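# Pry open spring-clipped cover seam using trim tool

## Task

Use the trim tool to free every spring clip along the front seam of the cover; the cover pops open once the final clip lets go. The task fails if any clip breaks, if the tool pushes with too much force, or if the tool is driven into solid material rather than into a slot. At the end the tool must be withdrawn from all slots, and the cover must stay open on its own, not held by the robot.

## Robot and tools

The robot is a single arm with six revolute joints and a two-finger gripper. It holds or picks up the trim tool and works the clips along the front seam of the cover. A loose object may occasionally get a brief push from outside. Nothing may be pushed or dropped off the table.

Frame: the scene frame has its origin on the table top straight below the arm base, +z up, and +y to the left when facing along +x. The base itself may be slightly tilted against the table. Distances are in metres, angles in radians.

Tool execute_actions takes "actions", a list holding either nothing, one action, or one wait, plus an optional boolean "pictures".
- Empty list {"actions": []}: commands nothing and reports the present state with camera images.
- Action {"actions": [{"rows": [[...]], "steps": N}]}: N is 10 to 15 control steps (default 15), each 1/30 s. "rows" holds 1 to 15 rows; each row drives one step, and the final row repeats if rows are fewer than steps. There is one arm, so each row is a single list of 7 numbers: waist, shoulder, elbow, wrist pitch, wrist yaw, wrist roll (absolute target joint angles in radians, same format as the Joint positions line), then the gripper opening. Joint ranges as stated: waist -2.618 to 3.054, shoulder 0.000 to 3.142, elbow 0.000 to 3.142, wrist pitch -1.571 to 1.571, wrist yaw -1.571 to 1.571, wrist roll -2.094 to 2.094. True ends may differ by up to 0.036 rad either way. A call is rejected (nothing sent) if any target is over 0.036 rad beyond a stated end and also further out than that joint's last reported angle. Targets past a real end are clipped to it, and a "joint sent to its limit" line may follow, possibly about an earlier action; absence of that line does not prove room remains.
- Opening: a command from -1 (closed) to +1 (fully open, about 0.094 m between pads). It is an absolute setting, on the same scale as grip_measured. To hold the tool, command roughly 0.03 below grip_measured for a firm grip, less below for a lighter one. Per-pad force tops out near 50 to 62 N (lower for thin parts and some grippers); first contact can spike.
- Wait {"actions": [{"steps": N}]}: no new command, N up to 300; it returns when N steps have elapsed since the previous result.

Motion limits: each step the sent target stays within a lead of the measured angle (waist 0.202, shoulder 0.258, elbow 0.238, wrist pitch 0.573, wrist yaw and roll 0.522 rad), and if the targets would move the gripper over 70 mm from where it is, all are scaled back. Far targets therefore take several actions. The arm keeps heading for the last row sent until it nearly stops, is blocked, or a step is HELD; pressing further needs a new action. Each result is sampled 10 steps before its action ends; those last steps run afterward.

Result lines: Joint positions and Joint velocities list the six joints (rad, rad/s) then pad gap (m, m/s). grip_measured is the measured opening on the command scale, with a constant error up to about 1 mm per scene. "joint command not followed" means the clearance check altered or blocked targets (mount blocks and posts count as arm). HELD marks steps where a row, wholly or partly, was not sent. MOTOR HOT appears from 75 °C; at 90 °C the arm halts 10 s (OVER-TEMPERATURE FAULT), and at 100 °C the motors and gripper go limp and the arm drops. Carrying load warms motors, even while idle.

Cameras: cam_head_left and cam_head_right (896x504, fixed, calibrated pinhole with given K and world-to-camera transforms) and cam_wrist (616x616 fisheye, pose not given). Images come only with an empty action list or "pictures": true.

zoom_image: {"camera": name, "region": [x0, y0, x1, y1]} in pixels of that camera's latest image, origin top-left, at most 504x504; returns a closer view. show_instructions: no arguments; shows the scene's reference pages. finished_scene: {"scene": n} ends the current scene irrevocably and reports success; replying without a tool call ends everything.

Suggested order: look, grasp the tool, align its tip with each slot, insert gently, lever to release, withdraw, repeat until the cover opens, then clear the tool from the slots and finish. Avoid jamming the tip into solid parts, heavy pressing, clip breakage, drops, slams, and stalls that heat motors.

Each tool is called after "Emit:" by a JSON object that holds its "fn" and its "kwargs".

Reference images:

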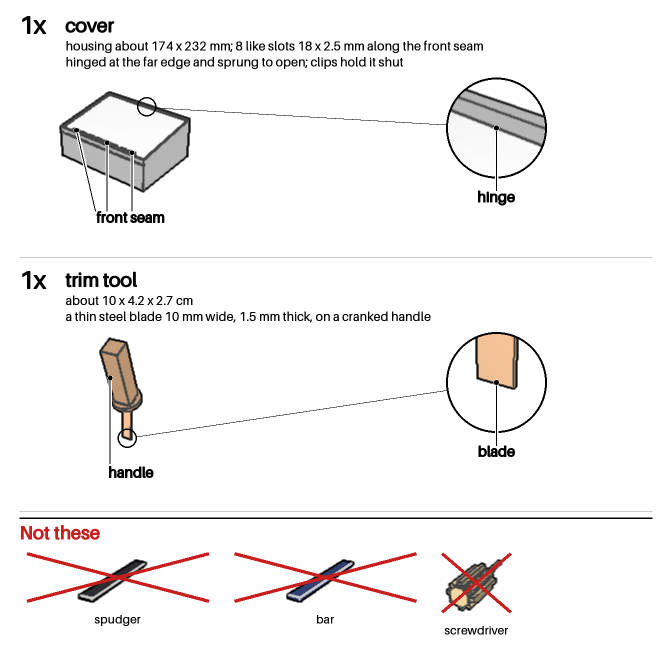

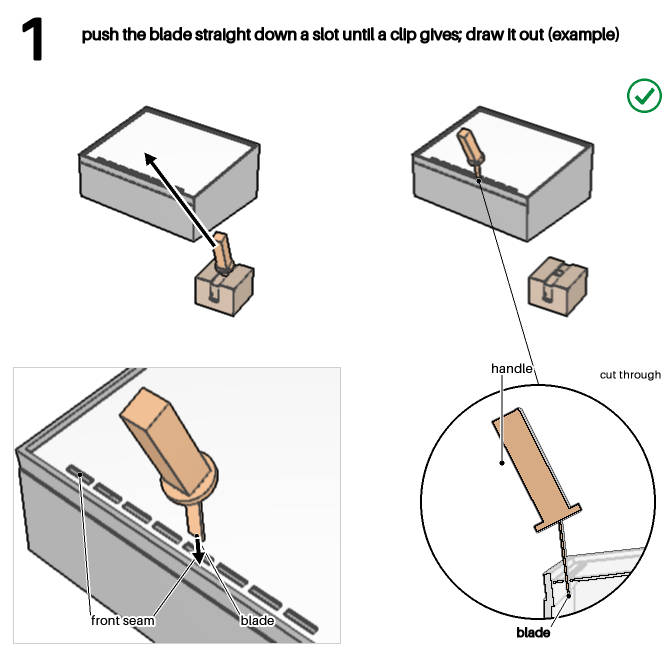

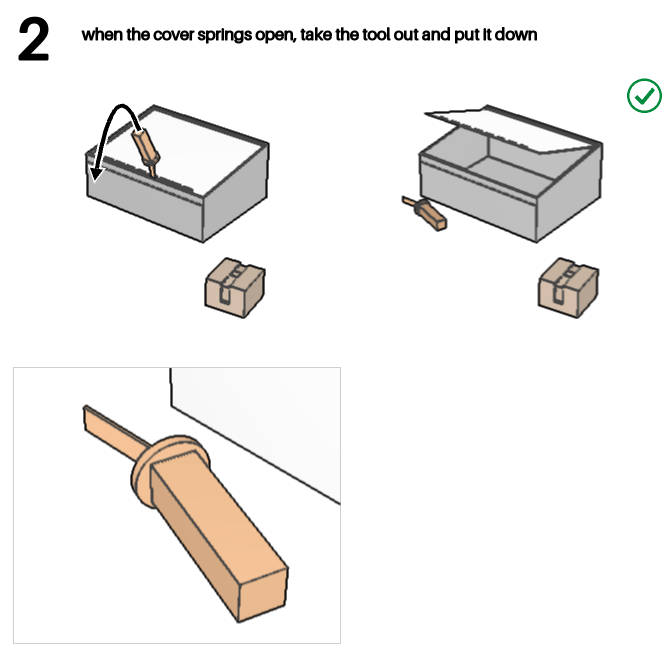

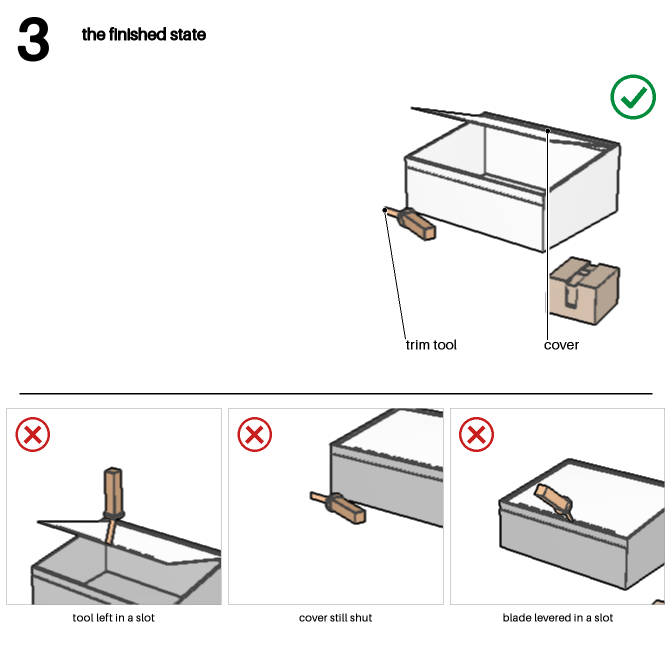

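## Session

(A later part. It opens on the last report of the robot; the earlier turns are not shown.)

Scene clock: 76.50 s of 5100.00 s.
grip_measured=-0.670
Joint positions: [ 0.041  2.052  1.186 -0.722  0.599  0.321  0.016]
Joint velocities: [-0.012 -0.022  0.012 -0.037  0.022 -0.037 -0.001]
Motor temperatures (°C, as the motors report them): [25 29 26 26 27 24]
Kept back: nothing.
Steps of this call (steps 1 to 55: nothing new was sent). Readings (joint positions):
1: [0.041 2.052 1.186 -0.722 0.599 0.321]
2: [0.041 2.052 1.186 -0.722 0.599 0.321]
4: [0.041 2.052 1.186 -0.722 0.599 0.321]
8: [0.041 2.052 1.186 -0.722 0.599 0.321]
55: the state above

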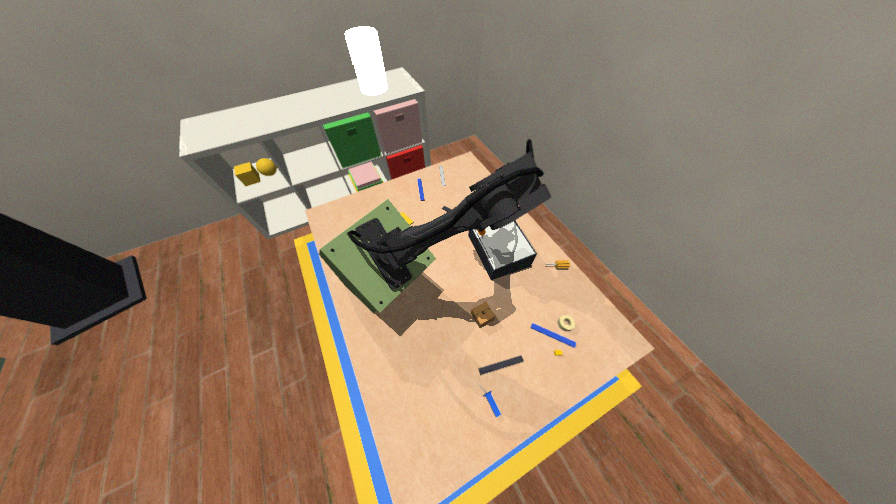

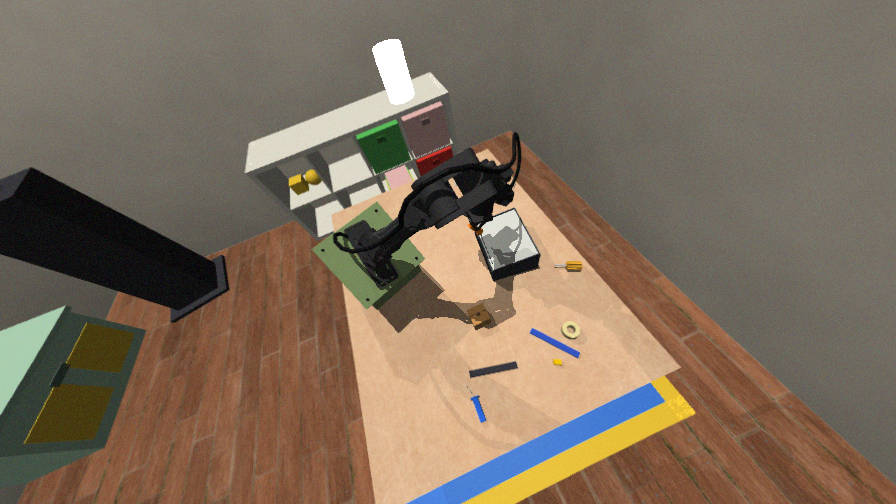

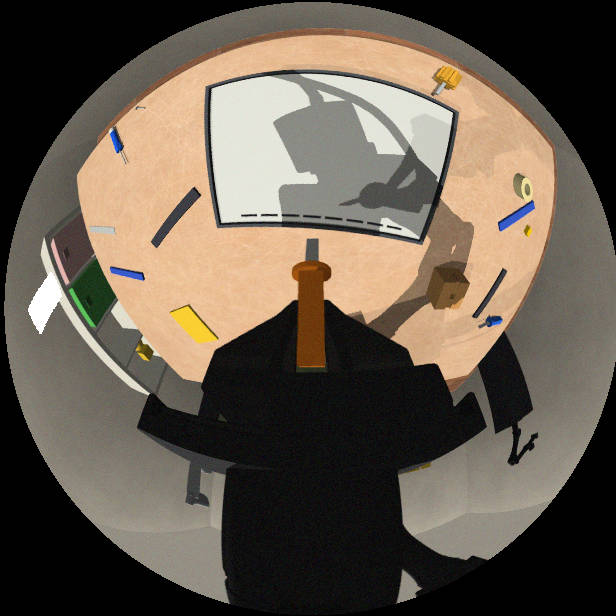

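Emit:
{"fn": "execute_actions", "kwargs": {"actions": [{"rows": [[0.02,2.06,1.21,-0.70,0.61,0.35,-0.69],[0.0,2.085,1.212,-0.66,0.61,0.36,-0.69],[-0.016,2.111,1.213,-0.620,0.608,0.37,-0.69]], "steps": 15}]}}

Emit:
{"fn": "execute_actions", "kwargs": {"actions": [{"steps": 20}], "pictures": true}}

Scene clock: 80.77 s of 5100.00 s.
grip_measured=-0.670
Joint positions: [ 0.001  2.079  1.186 -0.673  0.599  0.344  0.016]
Joint velocities: [-0.374  0.305 -0.002  0.271 -0.095  0.095  0.   ]
Motor temperatures (°C, as the motors report them): [25 29 26 26 27 24]
Steps of this call (steps 1 to 90: nothing new was sent; then 1.10 s passed at rest; steps 91 to 95: the first 5 steps of this action). Readings (joint positions):
91: [0.040 2.052 1.186 -0.722 0.599 0.324]
92: [0.035 2.054 1.186 -0.716 0.599 0.329]
94: [0.014 2.068 1.186 -0.686 0.599 0.340]
95: the state above

Scene clock: 81.43 s of 5100.00 s.
grip_measured=-0.670
Joint positions: [-0.024  2.103  1.186 -0.635  0.599  0.361  0.016]
Joint velocities: [-0.017  0.012  0.002 -0.037 -0.037  0.007 -0.001]
Motor temperatures (°C, as the motors report them): [25 29 26 26 27 24]
Kept back: nothing.
Steps of this call (steps 1 to 10: the last 10 steps of your previous action; steps 11 to 20: the robot went on to your last target). Readings (joint positions):
1: [-0.010 2.089 1.186 -0.665 0.599 0.348]
2: [-0.018 2.096 1.186 -0.659 0.599 0.350]
4: [-0.024 2.103 1.186 -0.652 0.599 0.354]
8: [-0.024 2.103 1.186 -0.641 0.599 0.358]
20: the state above

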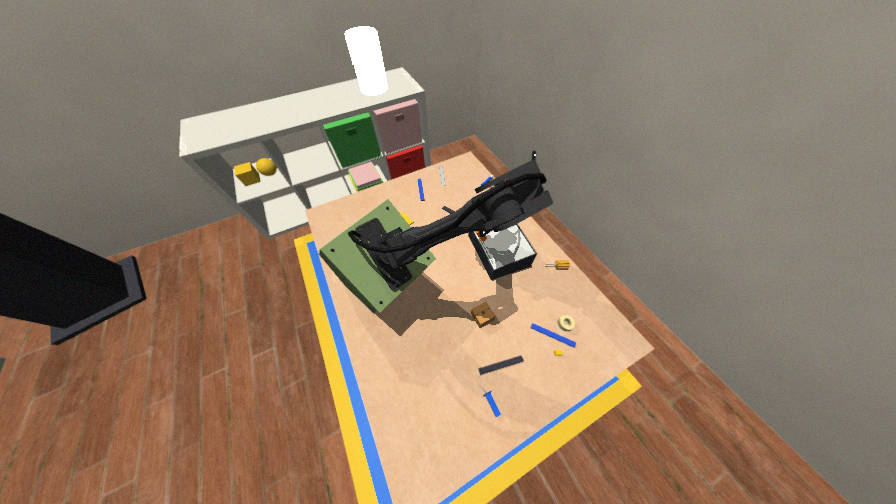

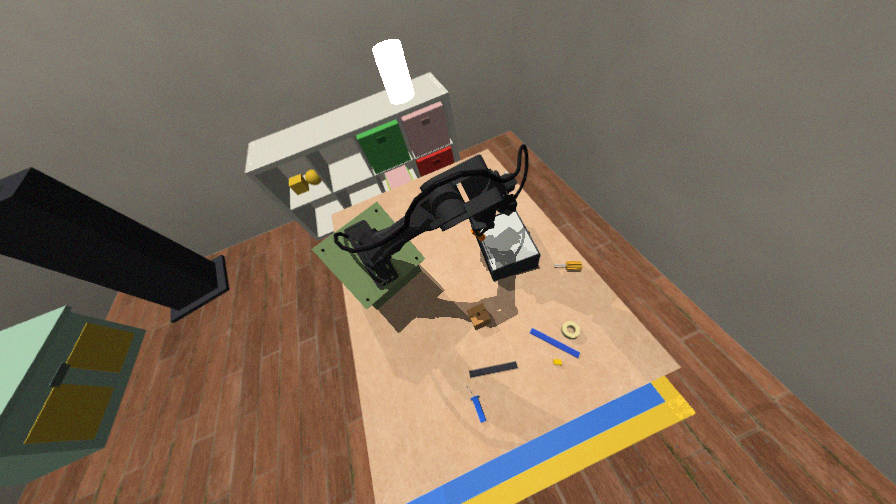

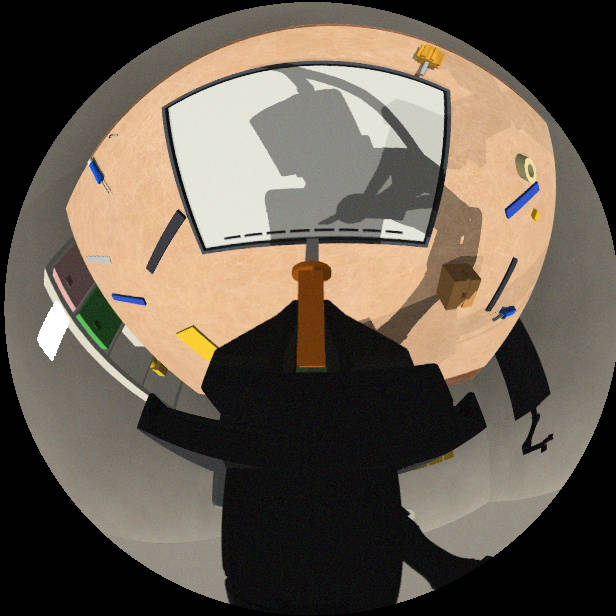

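Emit:
{"fn": "zoom_image", "kwargs": {"camera": "cam_wrist", "region": [200, 190, 440, 290]}}

Region (200, 190, 440, 290) of cam_wrist's 616x616 image, scaled by 2.100, with more detail than that image has; it fills the top 210 rows of this view, and the rest is white.

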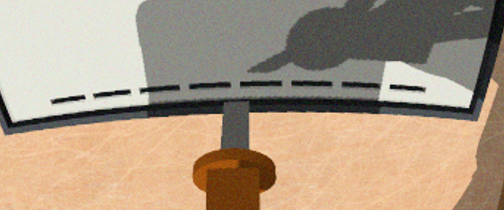

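Emit:
{"fn": "execute_actions", "kwargs": {"actions": [{"rows": [[-0.022,2.112,1.18,-0.60,0.615,0.34,-0.69],[-0.026,2.114,1.165,-0.575,0.62,0.325,-0.69],[-0.029,2.115,1.15,-0.55,0.62,0.31,-0.69],[-0.032,2.116,1.14,-0.53,0.62,0.30,-0.69],[-0.035,2.117,1.13,-0.51,0.62,0.29,-0.69],[-0.035,2.118,1.125,-0.491,0.62,0.278,-0.69]], "steps": 15}]}}

Emit:
{"fn": "execute_actions", "kwargs": {"actions": [{"steps": 22}], "pictures": true}}

Scene clock: 87.90 s of 5100.00 s.
grip_measured=-0.670
Joint positions: [-0.025  2.103  1.175 -0.583  0.606  0.333  0.016]
Joint velocities: [-0.022  0.002 -0.227  0.462 -0.095 -0.139  0.   ]
Motor temperatures (°C, as the motors report them): [25 29 27 26 27 24]
Steps of this call (steps 1 to 15: the robot went on to your last target; steps 16 to 90: nothing new was sent; then 3.30 s passed at rest; steps 91 to 95: the first 5 steps of this action). Readings (joint positions):
91: [-0.024 2.103 1.186 -0.633 0.600 0.359]
92: [-0.024 2.103 1.186 -0.627 0.601 0.355]
94: [-0.024 2.103 1.181 -0.601 0.605 0.341]
95: the state above

Scene clock: 88.63 s of 5100.00 s.
grip_measured=-0.670
Joint positions: [-0.033  2.103  1.148 -0.506  0.609  0.288  0.016]
Joint velocities: [ 0.007 -0.007 -0.012 -0.022  0.037 -0.037  0.   ]
Motor temperatures (°C, as the motors report them): [25 29 26 26 27 24]
Kept back: nothing.
Steps of this call (steps 1 to 10: the last 10 steps of your previous action; steps 11 to 22: the robot went on to your last target). Readings (joint positions):
1: [-0.026 2.103 1.167 -0.567 0.606 0.324]
2: [-0.028 2.103 1.160 -0.554 0.606 0.317]
4: [-0.031 2.103 1.151 -0.539 0.607 0.306]
8: [-0.033 2.103 1.148 -0.521 0.608 0.295]
22: the state above

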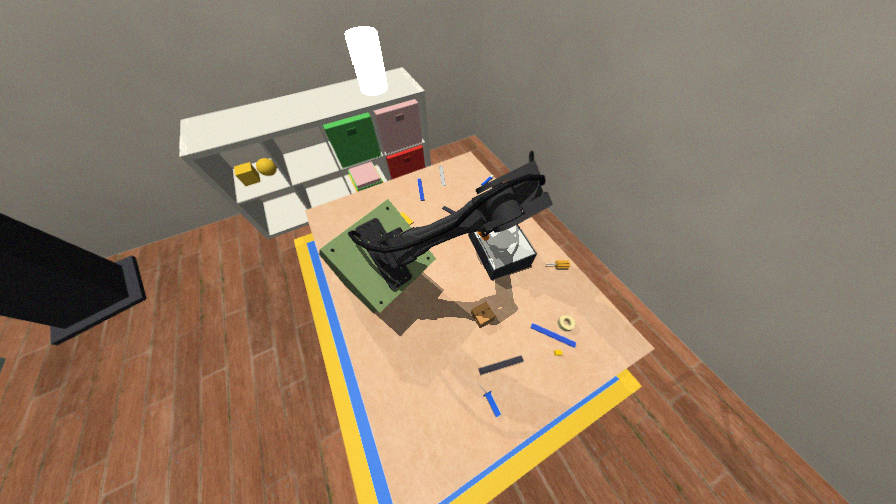

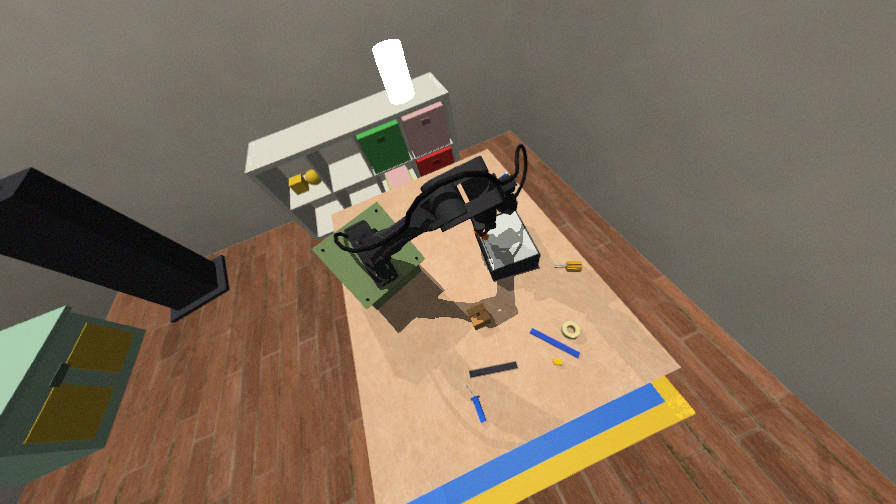

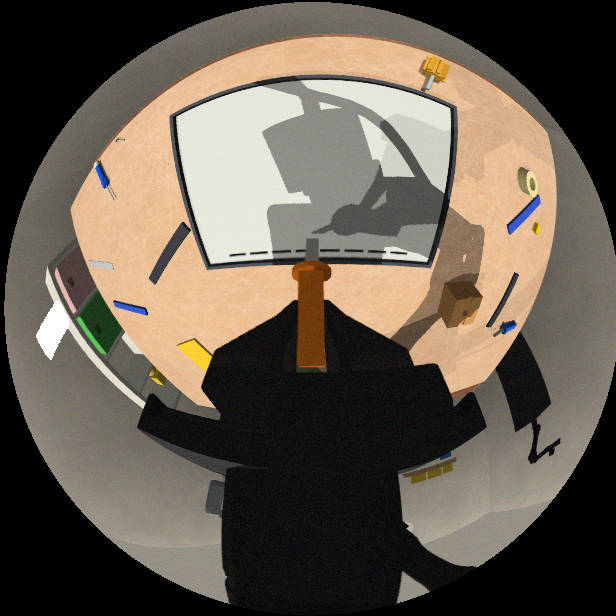

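Emit:
{"fn": "zoom_image", "kwargs": {"camera": "cam_wrist", "region": [200, 200, 440, 300]}}

Region (200, 200, 440, 300) of cam_wrist's 616x616 image, scaled by 2.100, with more detail than that image has; it fills the top 210 rows of this view, and the rest is white.

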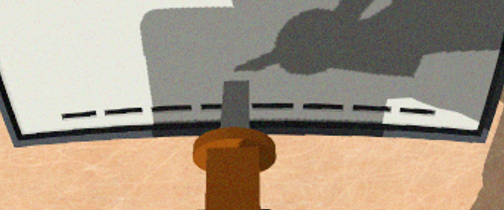

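Emit:
{"fn": "execute_actions", "kwargs": {"actions": [{"rows": [[-0.03,2.135,1.11,-0.485,0.615,0.305,-0.69],[-0.03,2.135,1.095,-0.478,0.615,0.312,-0.69],[-0.03,2.117,1.08,-0.47,0.615,0.318,-0.69],[-0.03,2.117,1.065,-0.462,0.615,0.322,-0.69],[-0.03,2.117,1.053,-0.455,0.615,0.322,-0.69],[-0.03,2.117,1.042,-0.449,0.615,0.322,-0.69]], "steps": 15}]}}

Emit:
{"fn": "execute_actions", "kwargs": {"actions": [{"steps": 22}], "pictures": true}}

Scene clock: 92.37 s of 5100.00 s.
grip_measured=-0.670
Joint positions: [-0.033  2.107  1.109 -0.479  0.609  0.301  0.016]
Joint velocities: [ 0.002 -0.017 -0.447  0.154  0.037  0.066 -0.   ]
Motor temperatures (°C, as the motors report them): [25 29 26 26 27 24]
Steps of this call (steps 1 to 15: the robot went on to your last target; steps 16 to 90: nothing new was sent; then 0.57 s passed at rest; steps 91 to 95: the first 5 steps of this action). Readings (joint positions):
91: [-0.033 2.105 1.148 -0.505 0.609 0.289]
92: [-0.033 2.107 1.145 -0.498 0.609 0.291]
94: [-0.033 2.107 1.123 -0.484 0.609 0.298]
95: the state above

Scene clock: 93.10 s of 5100.00 s.
grip_measured=-0.670
Joint positions: [-0.033  2.107  1.072 -0.457  0.613  0.312  0.015]
Joint velocities: [-0.012  0.007 -0.002 -0.007 -0.066  0.007 -0.   ]
Motor temperatures (°C, as the motors report them): [25 29 26 26 27 24]
Kept back: nothing.
Steps of this call (steps 1 to 10: the last 10 steps of your previous action; steps 11 to 22: the robot went on to your last target). Readings (joint positions):
1: [-0.033 2.107 1.093 -0.475 0.609 0.304]
2: [-0.033 2.107 1.079 -0.471 0.610 0.305]
4: [-0.033 2.107 1.072 -0.458 0.613 0.308]
8: [-0.033 2.107 1.072 -0.457 0.613 0.311]
22: the state above

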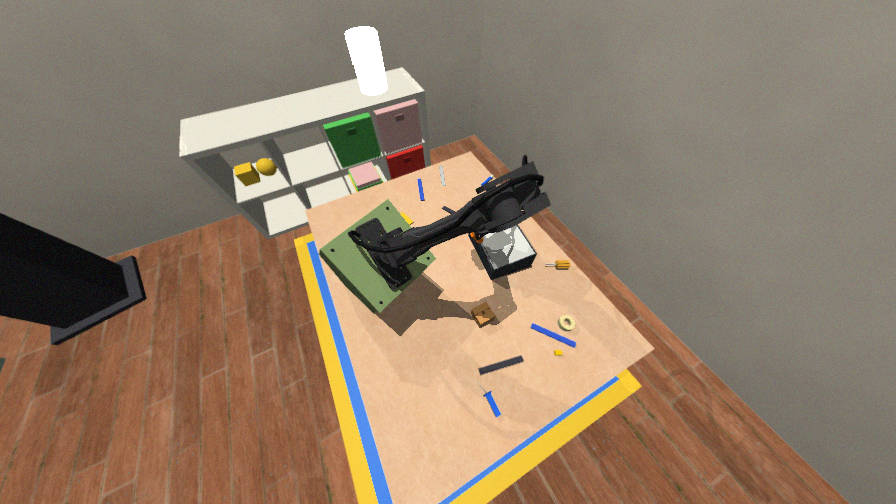

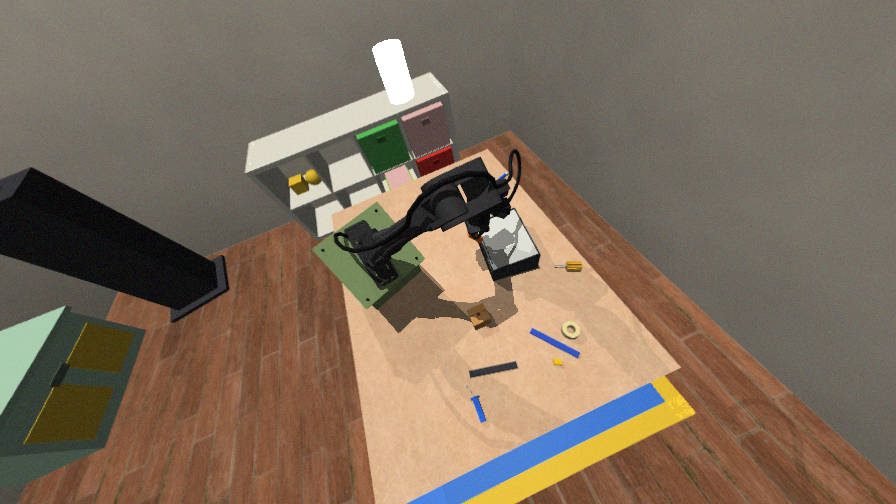

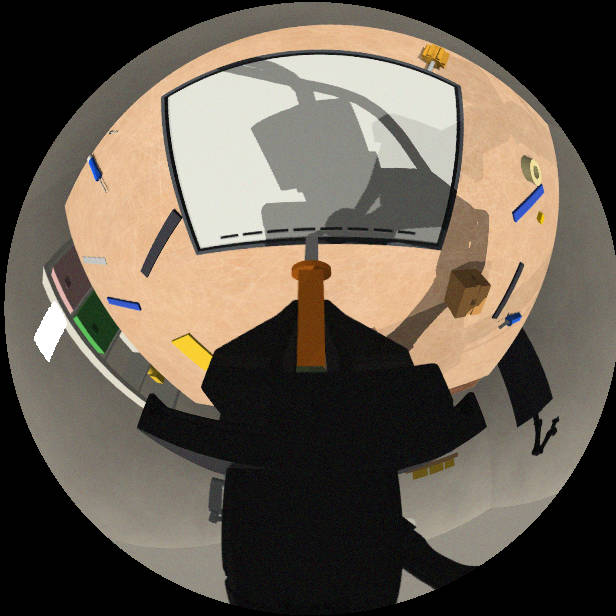

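Emit:
{"fn": "zoom_image", "kwargs": {"camera": "cam_wrist", "region": [200, 190, 440, 290]}}

Region (200, 190, 440, 290) of cam_wrist's 616x616 image, scaled by 2.100, with more detail than that image has; it fills the top 210 rows of this view, and the rest is white.

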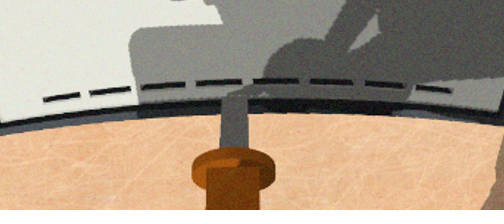

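Emit:
{"fn": "zoom_image", "kwargs": {"camera": "cam_head_right", "region": [440, 190, 560, 290]}}

Emit:
{"fn": "zoom_image", "kwargs": {"camera": "cam_head_left", "region": [440, 190, 560, 290]}}

Region (440, 190, 560, 290) of cam_head_right's 896x504 image, scaled by 4.200, with more detail than that image has.

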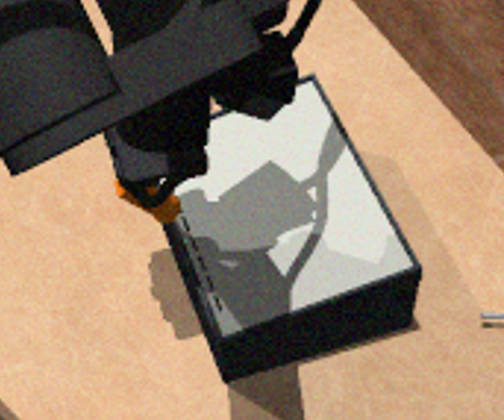

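Region (440, 190, 560, 290) of cam_head_left's 896x504 image, scaled by 4.200, with more detail than that image has.

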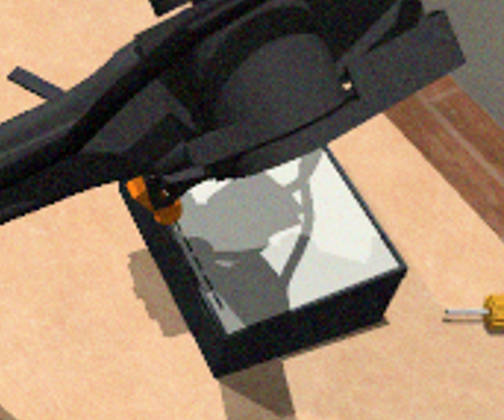

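Emit:
{"fn": "zoom_image", "kwargs": {"camera": "cam_wrist", "region": [272, 215, 352, 285]}}

Region (272, 215, 352, 285) of cam_wrist's 616x616 image, scaled by 6.300, with more detail than that image has; it fills the top 441 rows of this view, and the rest is white.

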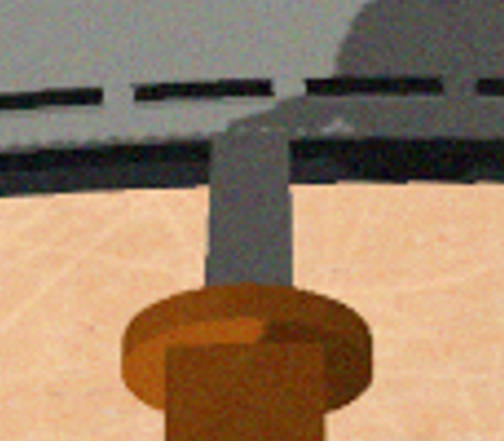

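Emit:
{"fn": "execute_actions", "kwargs": {"actions": [{"rows": [[-0.03,2.10,1.075,-0.449,0.615,0.322,-0.69],[-0.03,2.095,1.10,-0.449,0.615,0.322,-0.69],[-0.03,2.09,1.115,-0.449,0.615,0.322,-0.69]], "steps": 12}]}}

Emit:
{"fn": "execute_actions", "kwargs": {"actions": [{"steps": 22}], "pictures": true}}

Scene clock: 99.20 s of 5100.00 s.
grip_measured=-0.670
Joint positions: [-0.033  2.107  1.072 -0.457  0.613  0.313  0.015]
Joint velocities: [-0.017 -0.017 -0.007 -0.007 -0.037  0.007 -0.001]
Motor temperatures (°C, as the motors report them): [25 29 26 26 27 24]
Steps of this call (steps 1 to 15: the robot went on to your last target; steps 16 to 90: nothing new was sent; then 3.03 s passed at rest; steps 91 to 92: the first 2 steps of this action). Readings (joint positions):
91: [-0.033 2.107 1.072 -0.457 0.613 0.313]
92: the state above

Scene clock: 99.93 s of 5100.00 s.
grip_measured=-0.670
Joint positions: [-0.033  2.107  1.088 -0.457  0.613  0.313  0.015]
Joint velocities: [-0.007  0.007 -0.007 -0.037 -0.051 -0.037 -0.001]
Motor temperatures (°C, as the motors report them): [26 29 26 26 27 24]
Kept back: nothing.
Steps of this call (steps 1 to 10: the last 10 steps of your previous action; steps 11 to 22: the robot went on to your last target). Readings (joint positions):
1: [-0.033 2.107 1.073 -0.457 0.613 0.313]
2: [-0.033 2.107 1.076 -0.457 0.613 0.313]
4: [-0.033 2.107 1.083 -0.457 0.613 0.313]
8: [-0.033 2.107 1.088 -0.457 0.613 0.313]
22: the state above

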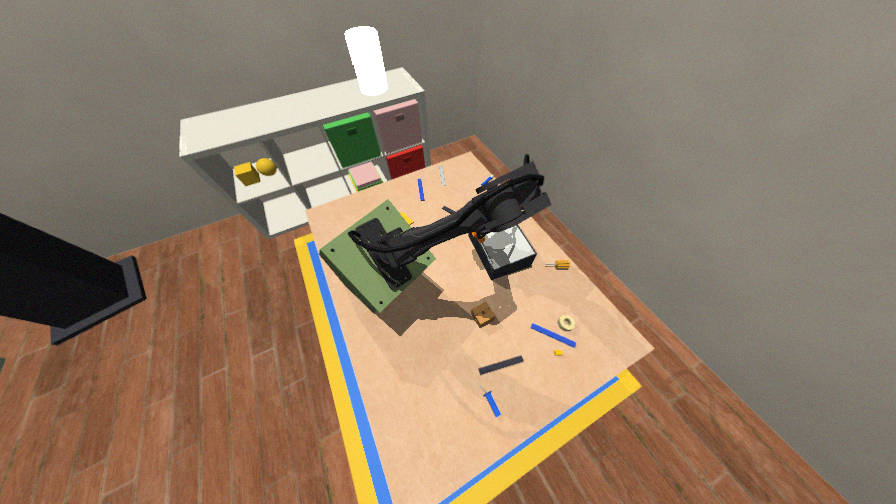

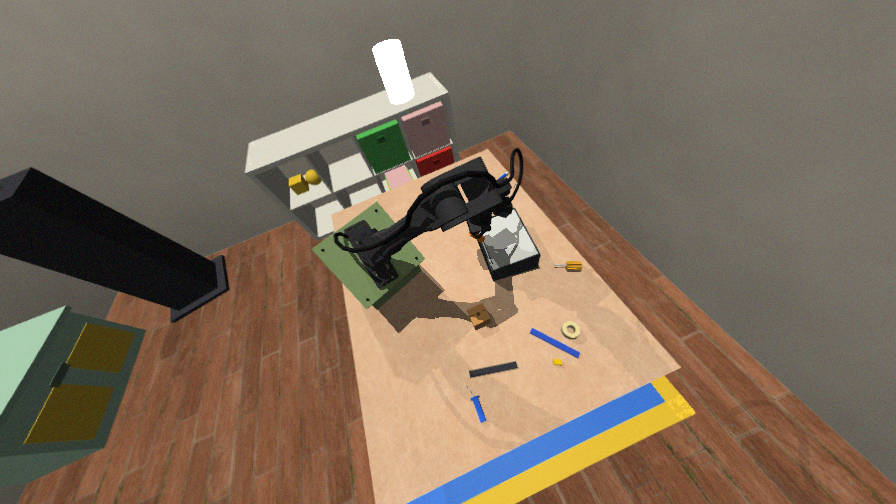

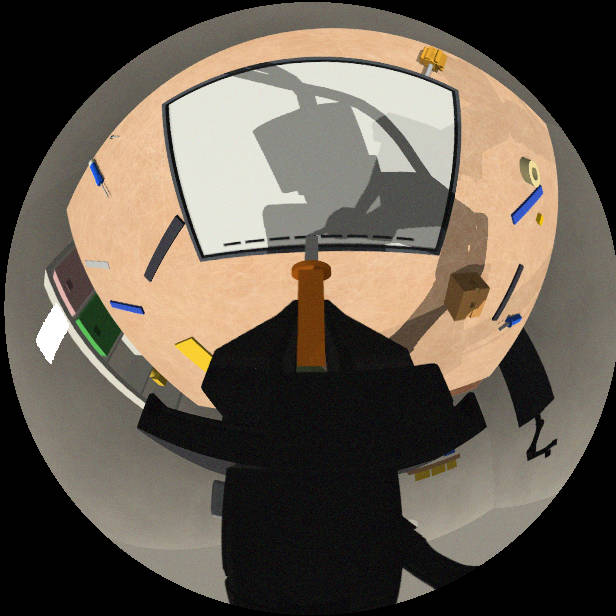

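Emit:
{"fn": "zoom_image", "kwargs": {"camera": "cam_wrist", "region": [272, 215, 352, 285]}}

Region (272, 215, 352, 285) of cam_wrist's 616x616 image, scaled by 6.300, with more detail than that image has; it fills the top 441 rows of this view, and the rest is white.

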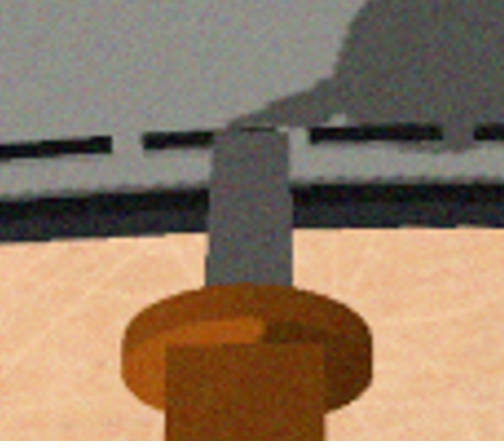

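Emit:
{"fn": "execute_actions", "kwargs": {"actions": [{"rows": [[-0.02,2.107,1.13,-0.475,0.615,0.33,-0.69],[-0.01,2.107,1.142,-0.495,0.615,0.335,-0.69],[-0.005,2.107,1.154,-0.512,0.615,0.34,-0.69],[0.0,2.115,1.166,-0.53,0.615,0.345,-0.69],[0.003,2.125,1.176,-0.545,0.615,0.35,-0.69],[0.005,2.132,1.184,-0.557,0.615,0.352,-0.69],[0.005,2.137,1.184,-0.567,0.615,0.352,-0.69]], "steps": 15}]}}

Emit:
{"fn": "execute_actions", "kwargs": {"actions": [{"steps": 22}], "pictures": true}}

Emit:
{"fn": "zoom_image", "kwargs": {"camera": "cam_wrist", "region": [232, 195, 392, 285]}}

Scene clock: 103.70 s of 5100.00 s.
grip_measured=-0.670
Joint positions: [-0.028  2.107  1.123 -0.493  0.613  0.326  0.015]
Joint velocities: [ 0.081  0.012  0.364 -0.242 -0.022  0.037 -0.003]
Motor temperatures (°C, as the motors report them): [26 29 26 26 27 24]
Steps of this call (steps 1 to 15: the robot went on to your last target; steps 16 to 90: nothing new was sent; then 0.60 s passed at rest; steps 91 to 95: the first 5 steps of this action). Readings (joint positions):
91: [-0.033 2.107 1.088 -0.457 0.613 0.314]
92: [-0.033 2.107 1.093 -0.464 0.613 0.317]
94: [-0.031 2.107 1.111 -0.483 0.613 0.322]
95: the state above

Scene clock: 104.43 s of 5100.00 s.
grip_measured=-0.670
Joint positions: [-0.013  2.123  1.162 -0.551  0.613  0.342  0.015]
Joint velocities: [-0.002  0.017  0.002 -0.007  0.066 -0.081  0.   ]
Motor temperatures (°C, as the motors report them): [26 29 26 26 27 24]
Kept back: nothing.
Steps of this call (steps 1 to 10: the last 10 steps of your previous action; steps 11 to 22: the robot went on to your last target). Readings (joint positions):
1: [-0.025 2.108 1.136 -0.503 0.613 0.329]
2: [-0.021 2.109 1.148 -0.510 0.613 0.332]
4: [-0.015 2.112 1.160 -0.518 0.613 0.336]
8: [-0.013 2.119 1.162 -0.536 0.613 0.340]
22: the state above

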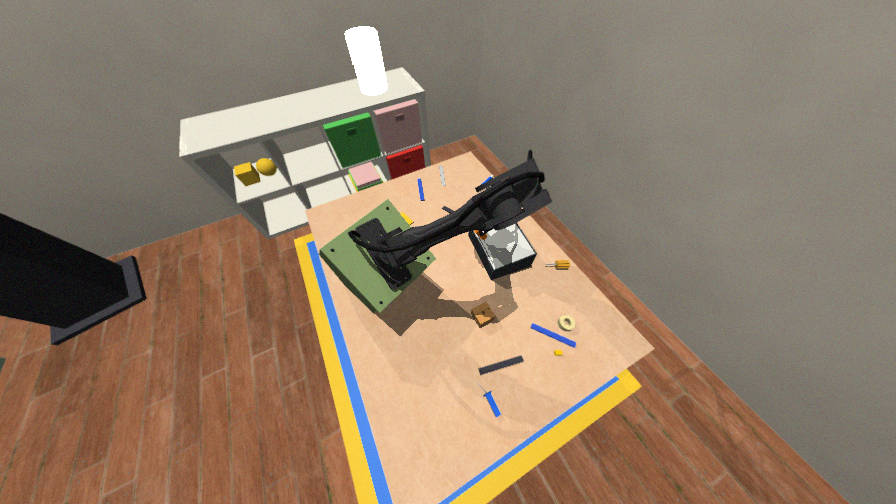

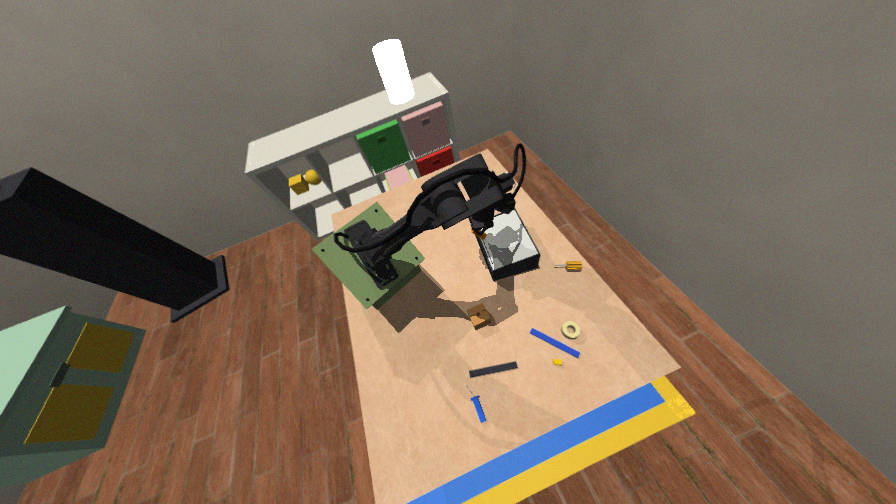

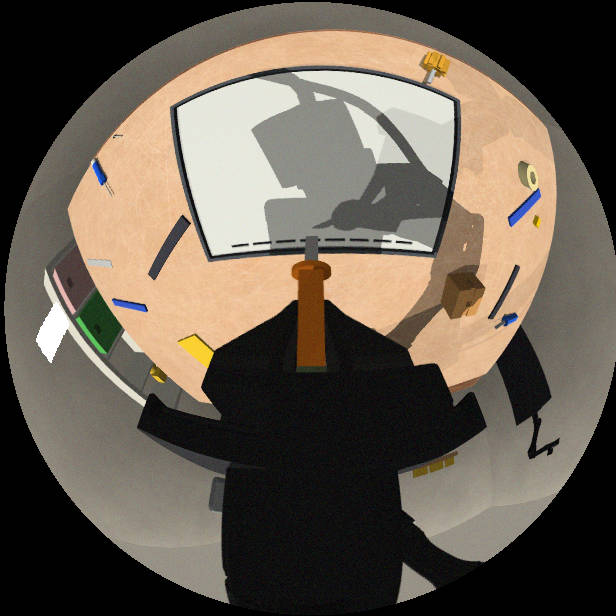

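Region (232, 195, 392, 285) of cam_wrist's 616x616 image, scaled by 3.150, with more detail than that image has; it fills the top 284 rows of this view, and the rest is white.

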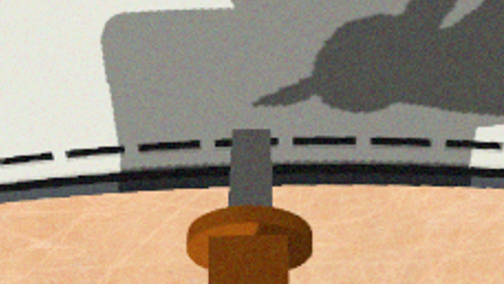

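Emit:
{"fn": "execute_actions", "kwargs": {"actions": [{"rows": [[0.005,2.137,1.184,-0.585,0.615,0.352,-0.69],[0.005,2.137,1.184,-0.599,0.615,0.352,-0.69]], "steps": 12}]}}

Emit:
{"fn": "execute_actions", "kwargs": {"actions": [{"steps": 20}], "pictures": true}}

Emit:
{"fn": "zoom_image", "kwargs": {"camera": "cam_wrist", "region": [232, 195, 392, 285]}}

Scene clock: 109.53 s of 5100.00 s.
grip_measured=-0.670
Joint positions: [-0.013  2.123  1.162 -0.558  0.613  0.343  0.015]
Joint velocities: [-0.002 -0.002 -0.002 -0.198 -0.022  0.007  0.001]
Motor temperatures (°C, as the motors report them): [26 29 26 26 27 24]
Steps of this call (steps 1 to 15: the robot went on to your last target; steps 16 to 90: nothing new was sent; then 2.03 s passed at rest; steps 91 to 92: the first 2 steps of this action). Readings (joint positions):
91: [-0.013 2.123 1.162 -0.553 0.613 0.343]
92: the state above

Scene clock: 110.20 s of 5100.00 s.
grip_measured=-0.670
Joint positions: [-0.013  2.123  1.162 -0.583  0.613  0.343  0.015]
Joint velocities: [-0.022  0.012 -0.002  0.037  0.051 -0.007  0.   ]
Motor temperatures (°C, as the motors report them): [26 29 26 26 27 24]
Kept back: nothing.
Steps of this call (steps 1 to 10: the last 10 steps of your previous action; steps 11 to 20: the robot went on to your last target). Readings (joint positions):
1: [-0.013 2.123 1.162 -0.563 0.613 0.343]
2: [-0.013 2.123 1.162 -0.567 0.613 0.343]
4: [-0.013 2.123 1.162 -0.574 0.613 0.343]
8: [-0.013 2.123 1.162 -0.580 0.613 0.343]
20: the state above

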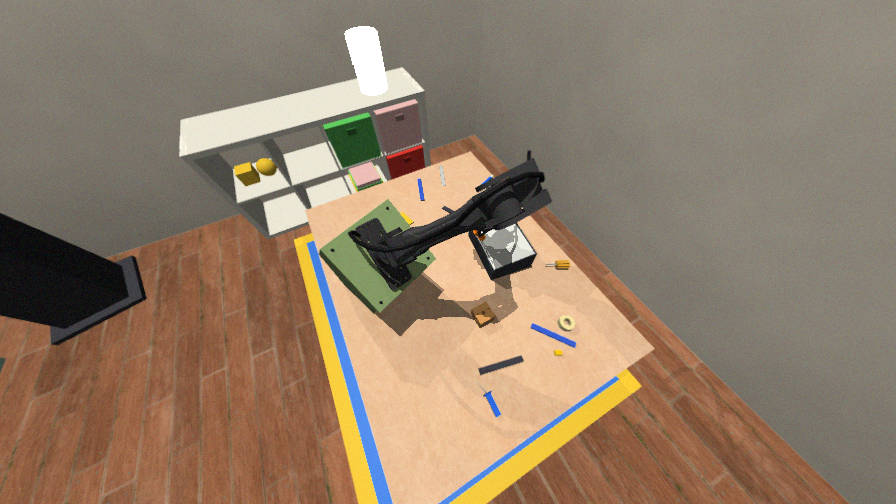

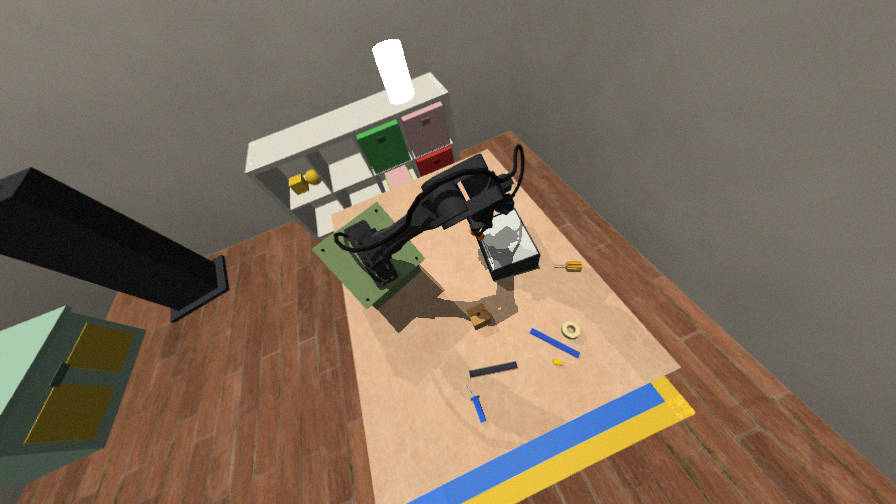

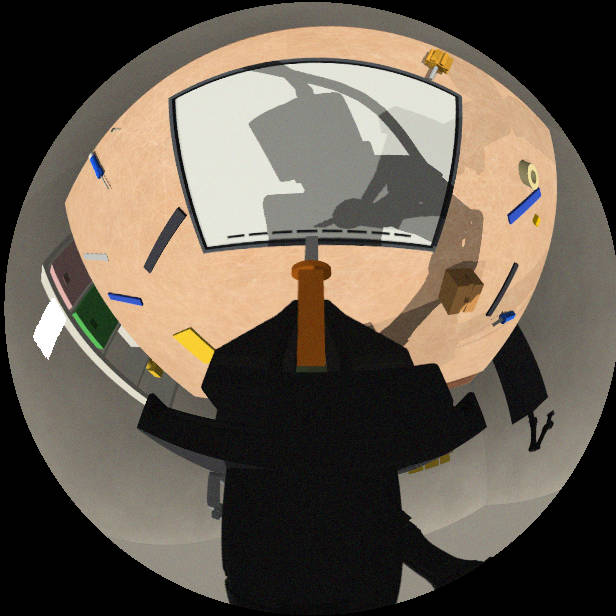

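Region (232, 195, 392, 285) of cam_wrist's 616x616 image, scaled by 3.150, with more detail than that image has; it fills the top 284 rows of this view, and the rest is white.

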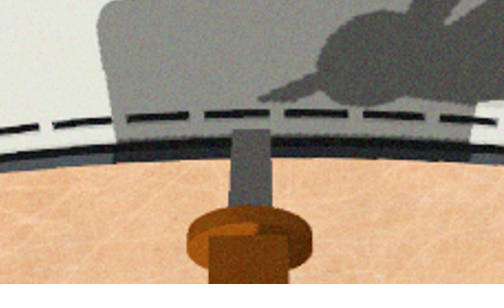

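Emit:
{"fn": "execute_actions", "kwargs": {"actions": [{"rows": [[-0.022,2.155,1.184,-0.555,0.615,0.34,-0.69],[-0.022,2.155,1.184,-0.555,0.615,0.335,-0.69],[-0.022,2.149,1.184,-0.56,0.615,0.332,-0.69]], "steps": 12}]}}

Emit:
{"fn": "execute_actions", "kwargs": {"actions": [{"steps": 20}], "pictures": true}}

Emit:
{"fn": "zoom_image", "kwargs": {"camera": "cam_wrist", "region": [232, 195, 392, 285]}}

Scene clock: 111.67 s of 5100.00 s.
grip_measured=-0.670
Joint positions: [-0.014  2.127  1.162 -0.578  0.613  0.343  0.015]
Joint velocities: [-0.037  0.1    0.012  0.066  0.007 -0.022 -0.002]
Motor temperatures (°C, as the motors report them): [26 29 26 26 27 24]
Steps of this call (steps 1 to 15: the robot went on to your last target; steps 16 to 42: nothing new was sent; steps 43 to 44: the first 2 steps of this action). Readings (joint positions):
43: [-0.013 2.124 1.162 -0.582 0.613 0.343]
44: the state above

Scene clock: 112.33 s of 5100.00 s.
grip_measured=-0.670
Joint positions: [-0.019  2.136  1.162 -0.575  0.613  0.342  0.015]
Joint velocities: [ 0.002 -0.007 -0.002  0.007  0.051  0.007 -0.   ]
Motor temperatures (°C, as the motors report them): [26 29 26 26 27 24]
Kept back: nothing.
Steps of this call (steps 1 to 10: the last 10 steps of your previous action; steps 11 to 15: the robot went on to your last target; steps 16 to 20: nothing new was sent). Readings (joint positions):
1: [-0.015 2.130 1.162 -0.577 0.613 0.343]
2: [-0.017 2.133 1.162 -0.577 0.613 0.342]
4: [-0.018 2.136 1.162 -0.577 0.613 0.342]
8: [-0.019 2.136 1.162 -0.575 0.613 0.342]
20: the state above
The arm was judged still, so your last target was given up. Only a new action makes it travel on or press farther. Fingers that are still opening or closing keep moving.

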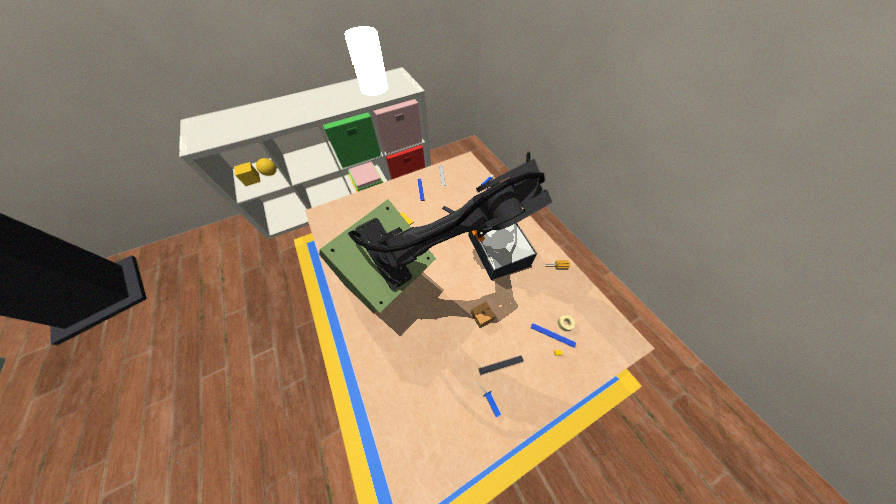

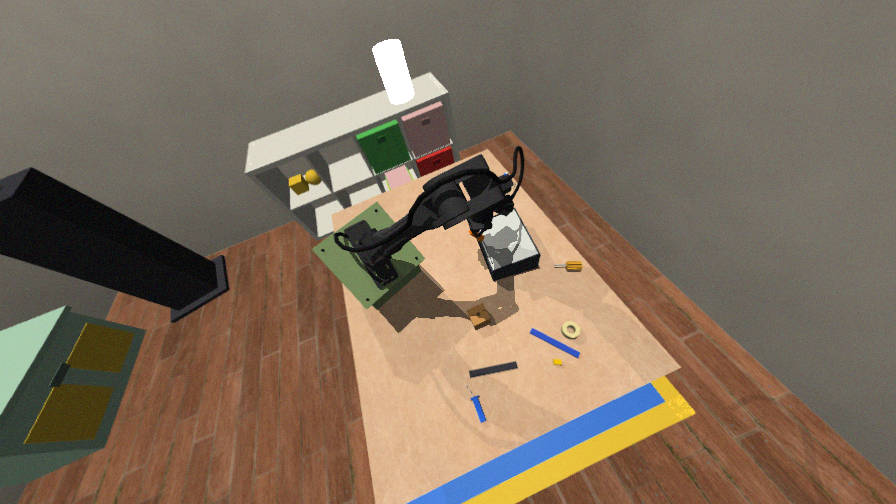

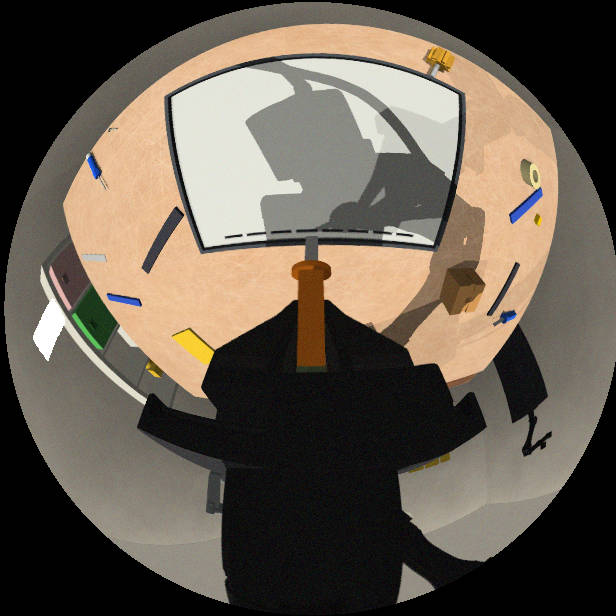

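Region (232, 195, 392, 285) of cam_wrist's 616x616 image, scaled by 3.150, with more detail than that image has; it fills the top 284 rows of this view, and the rest is white.

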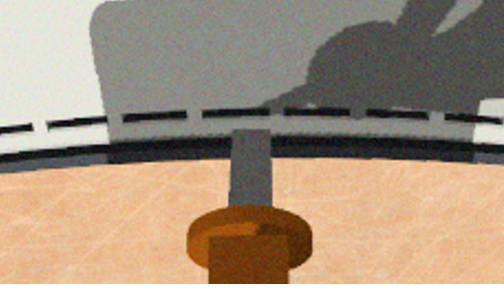

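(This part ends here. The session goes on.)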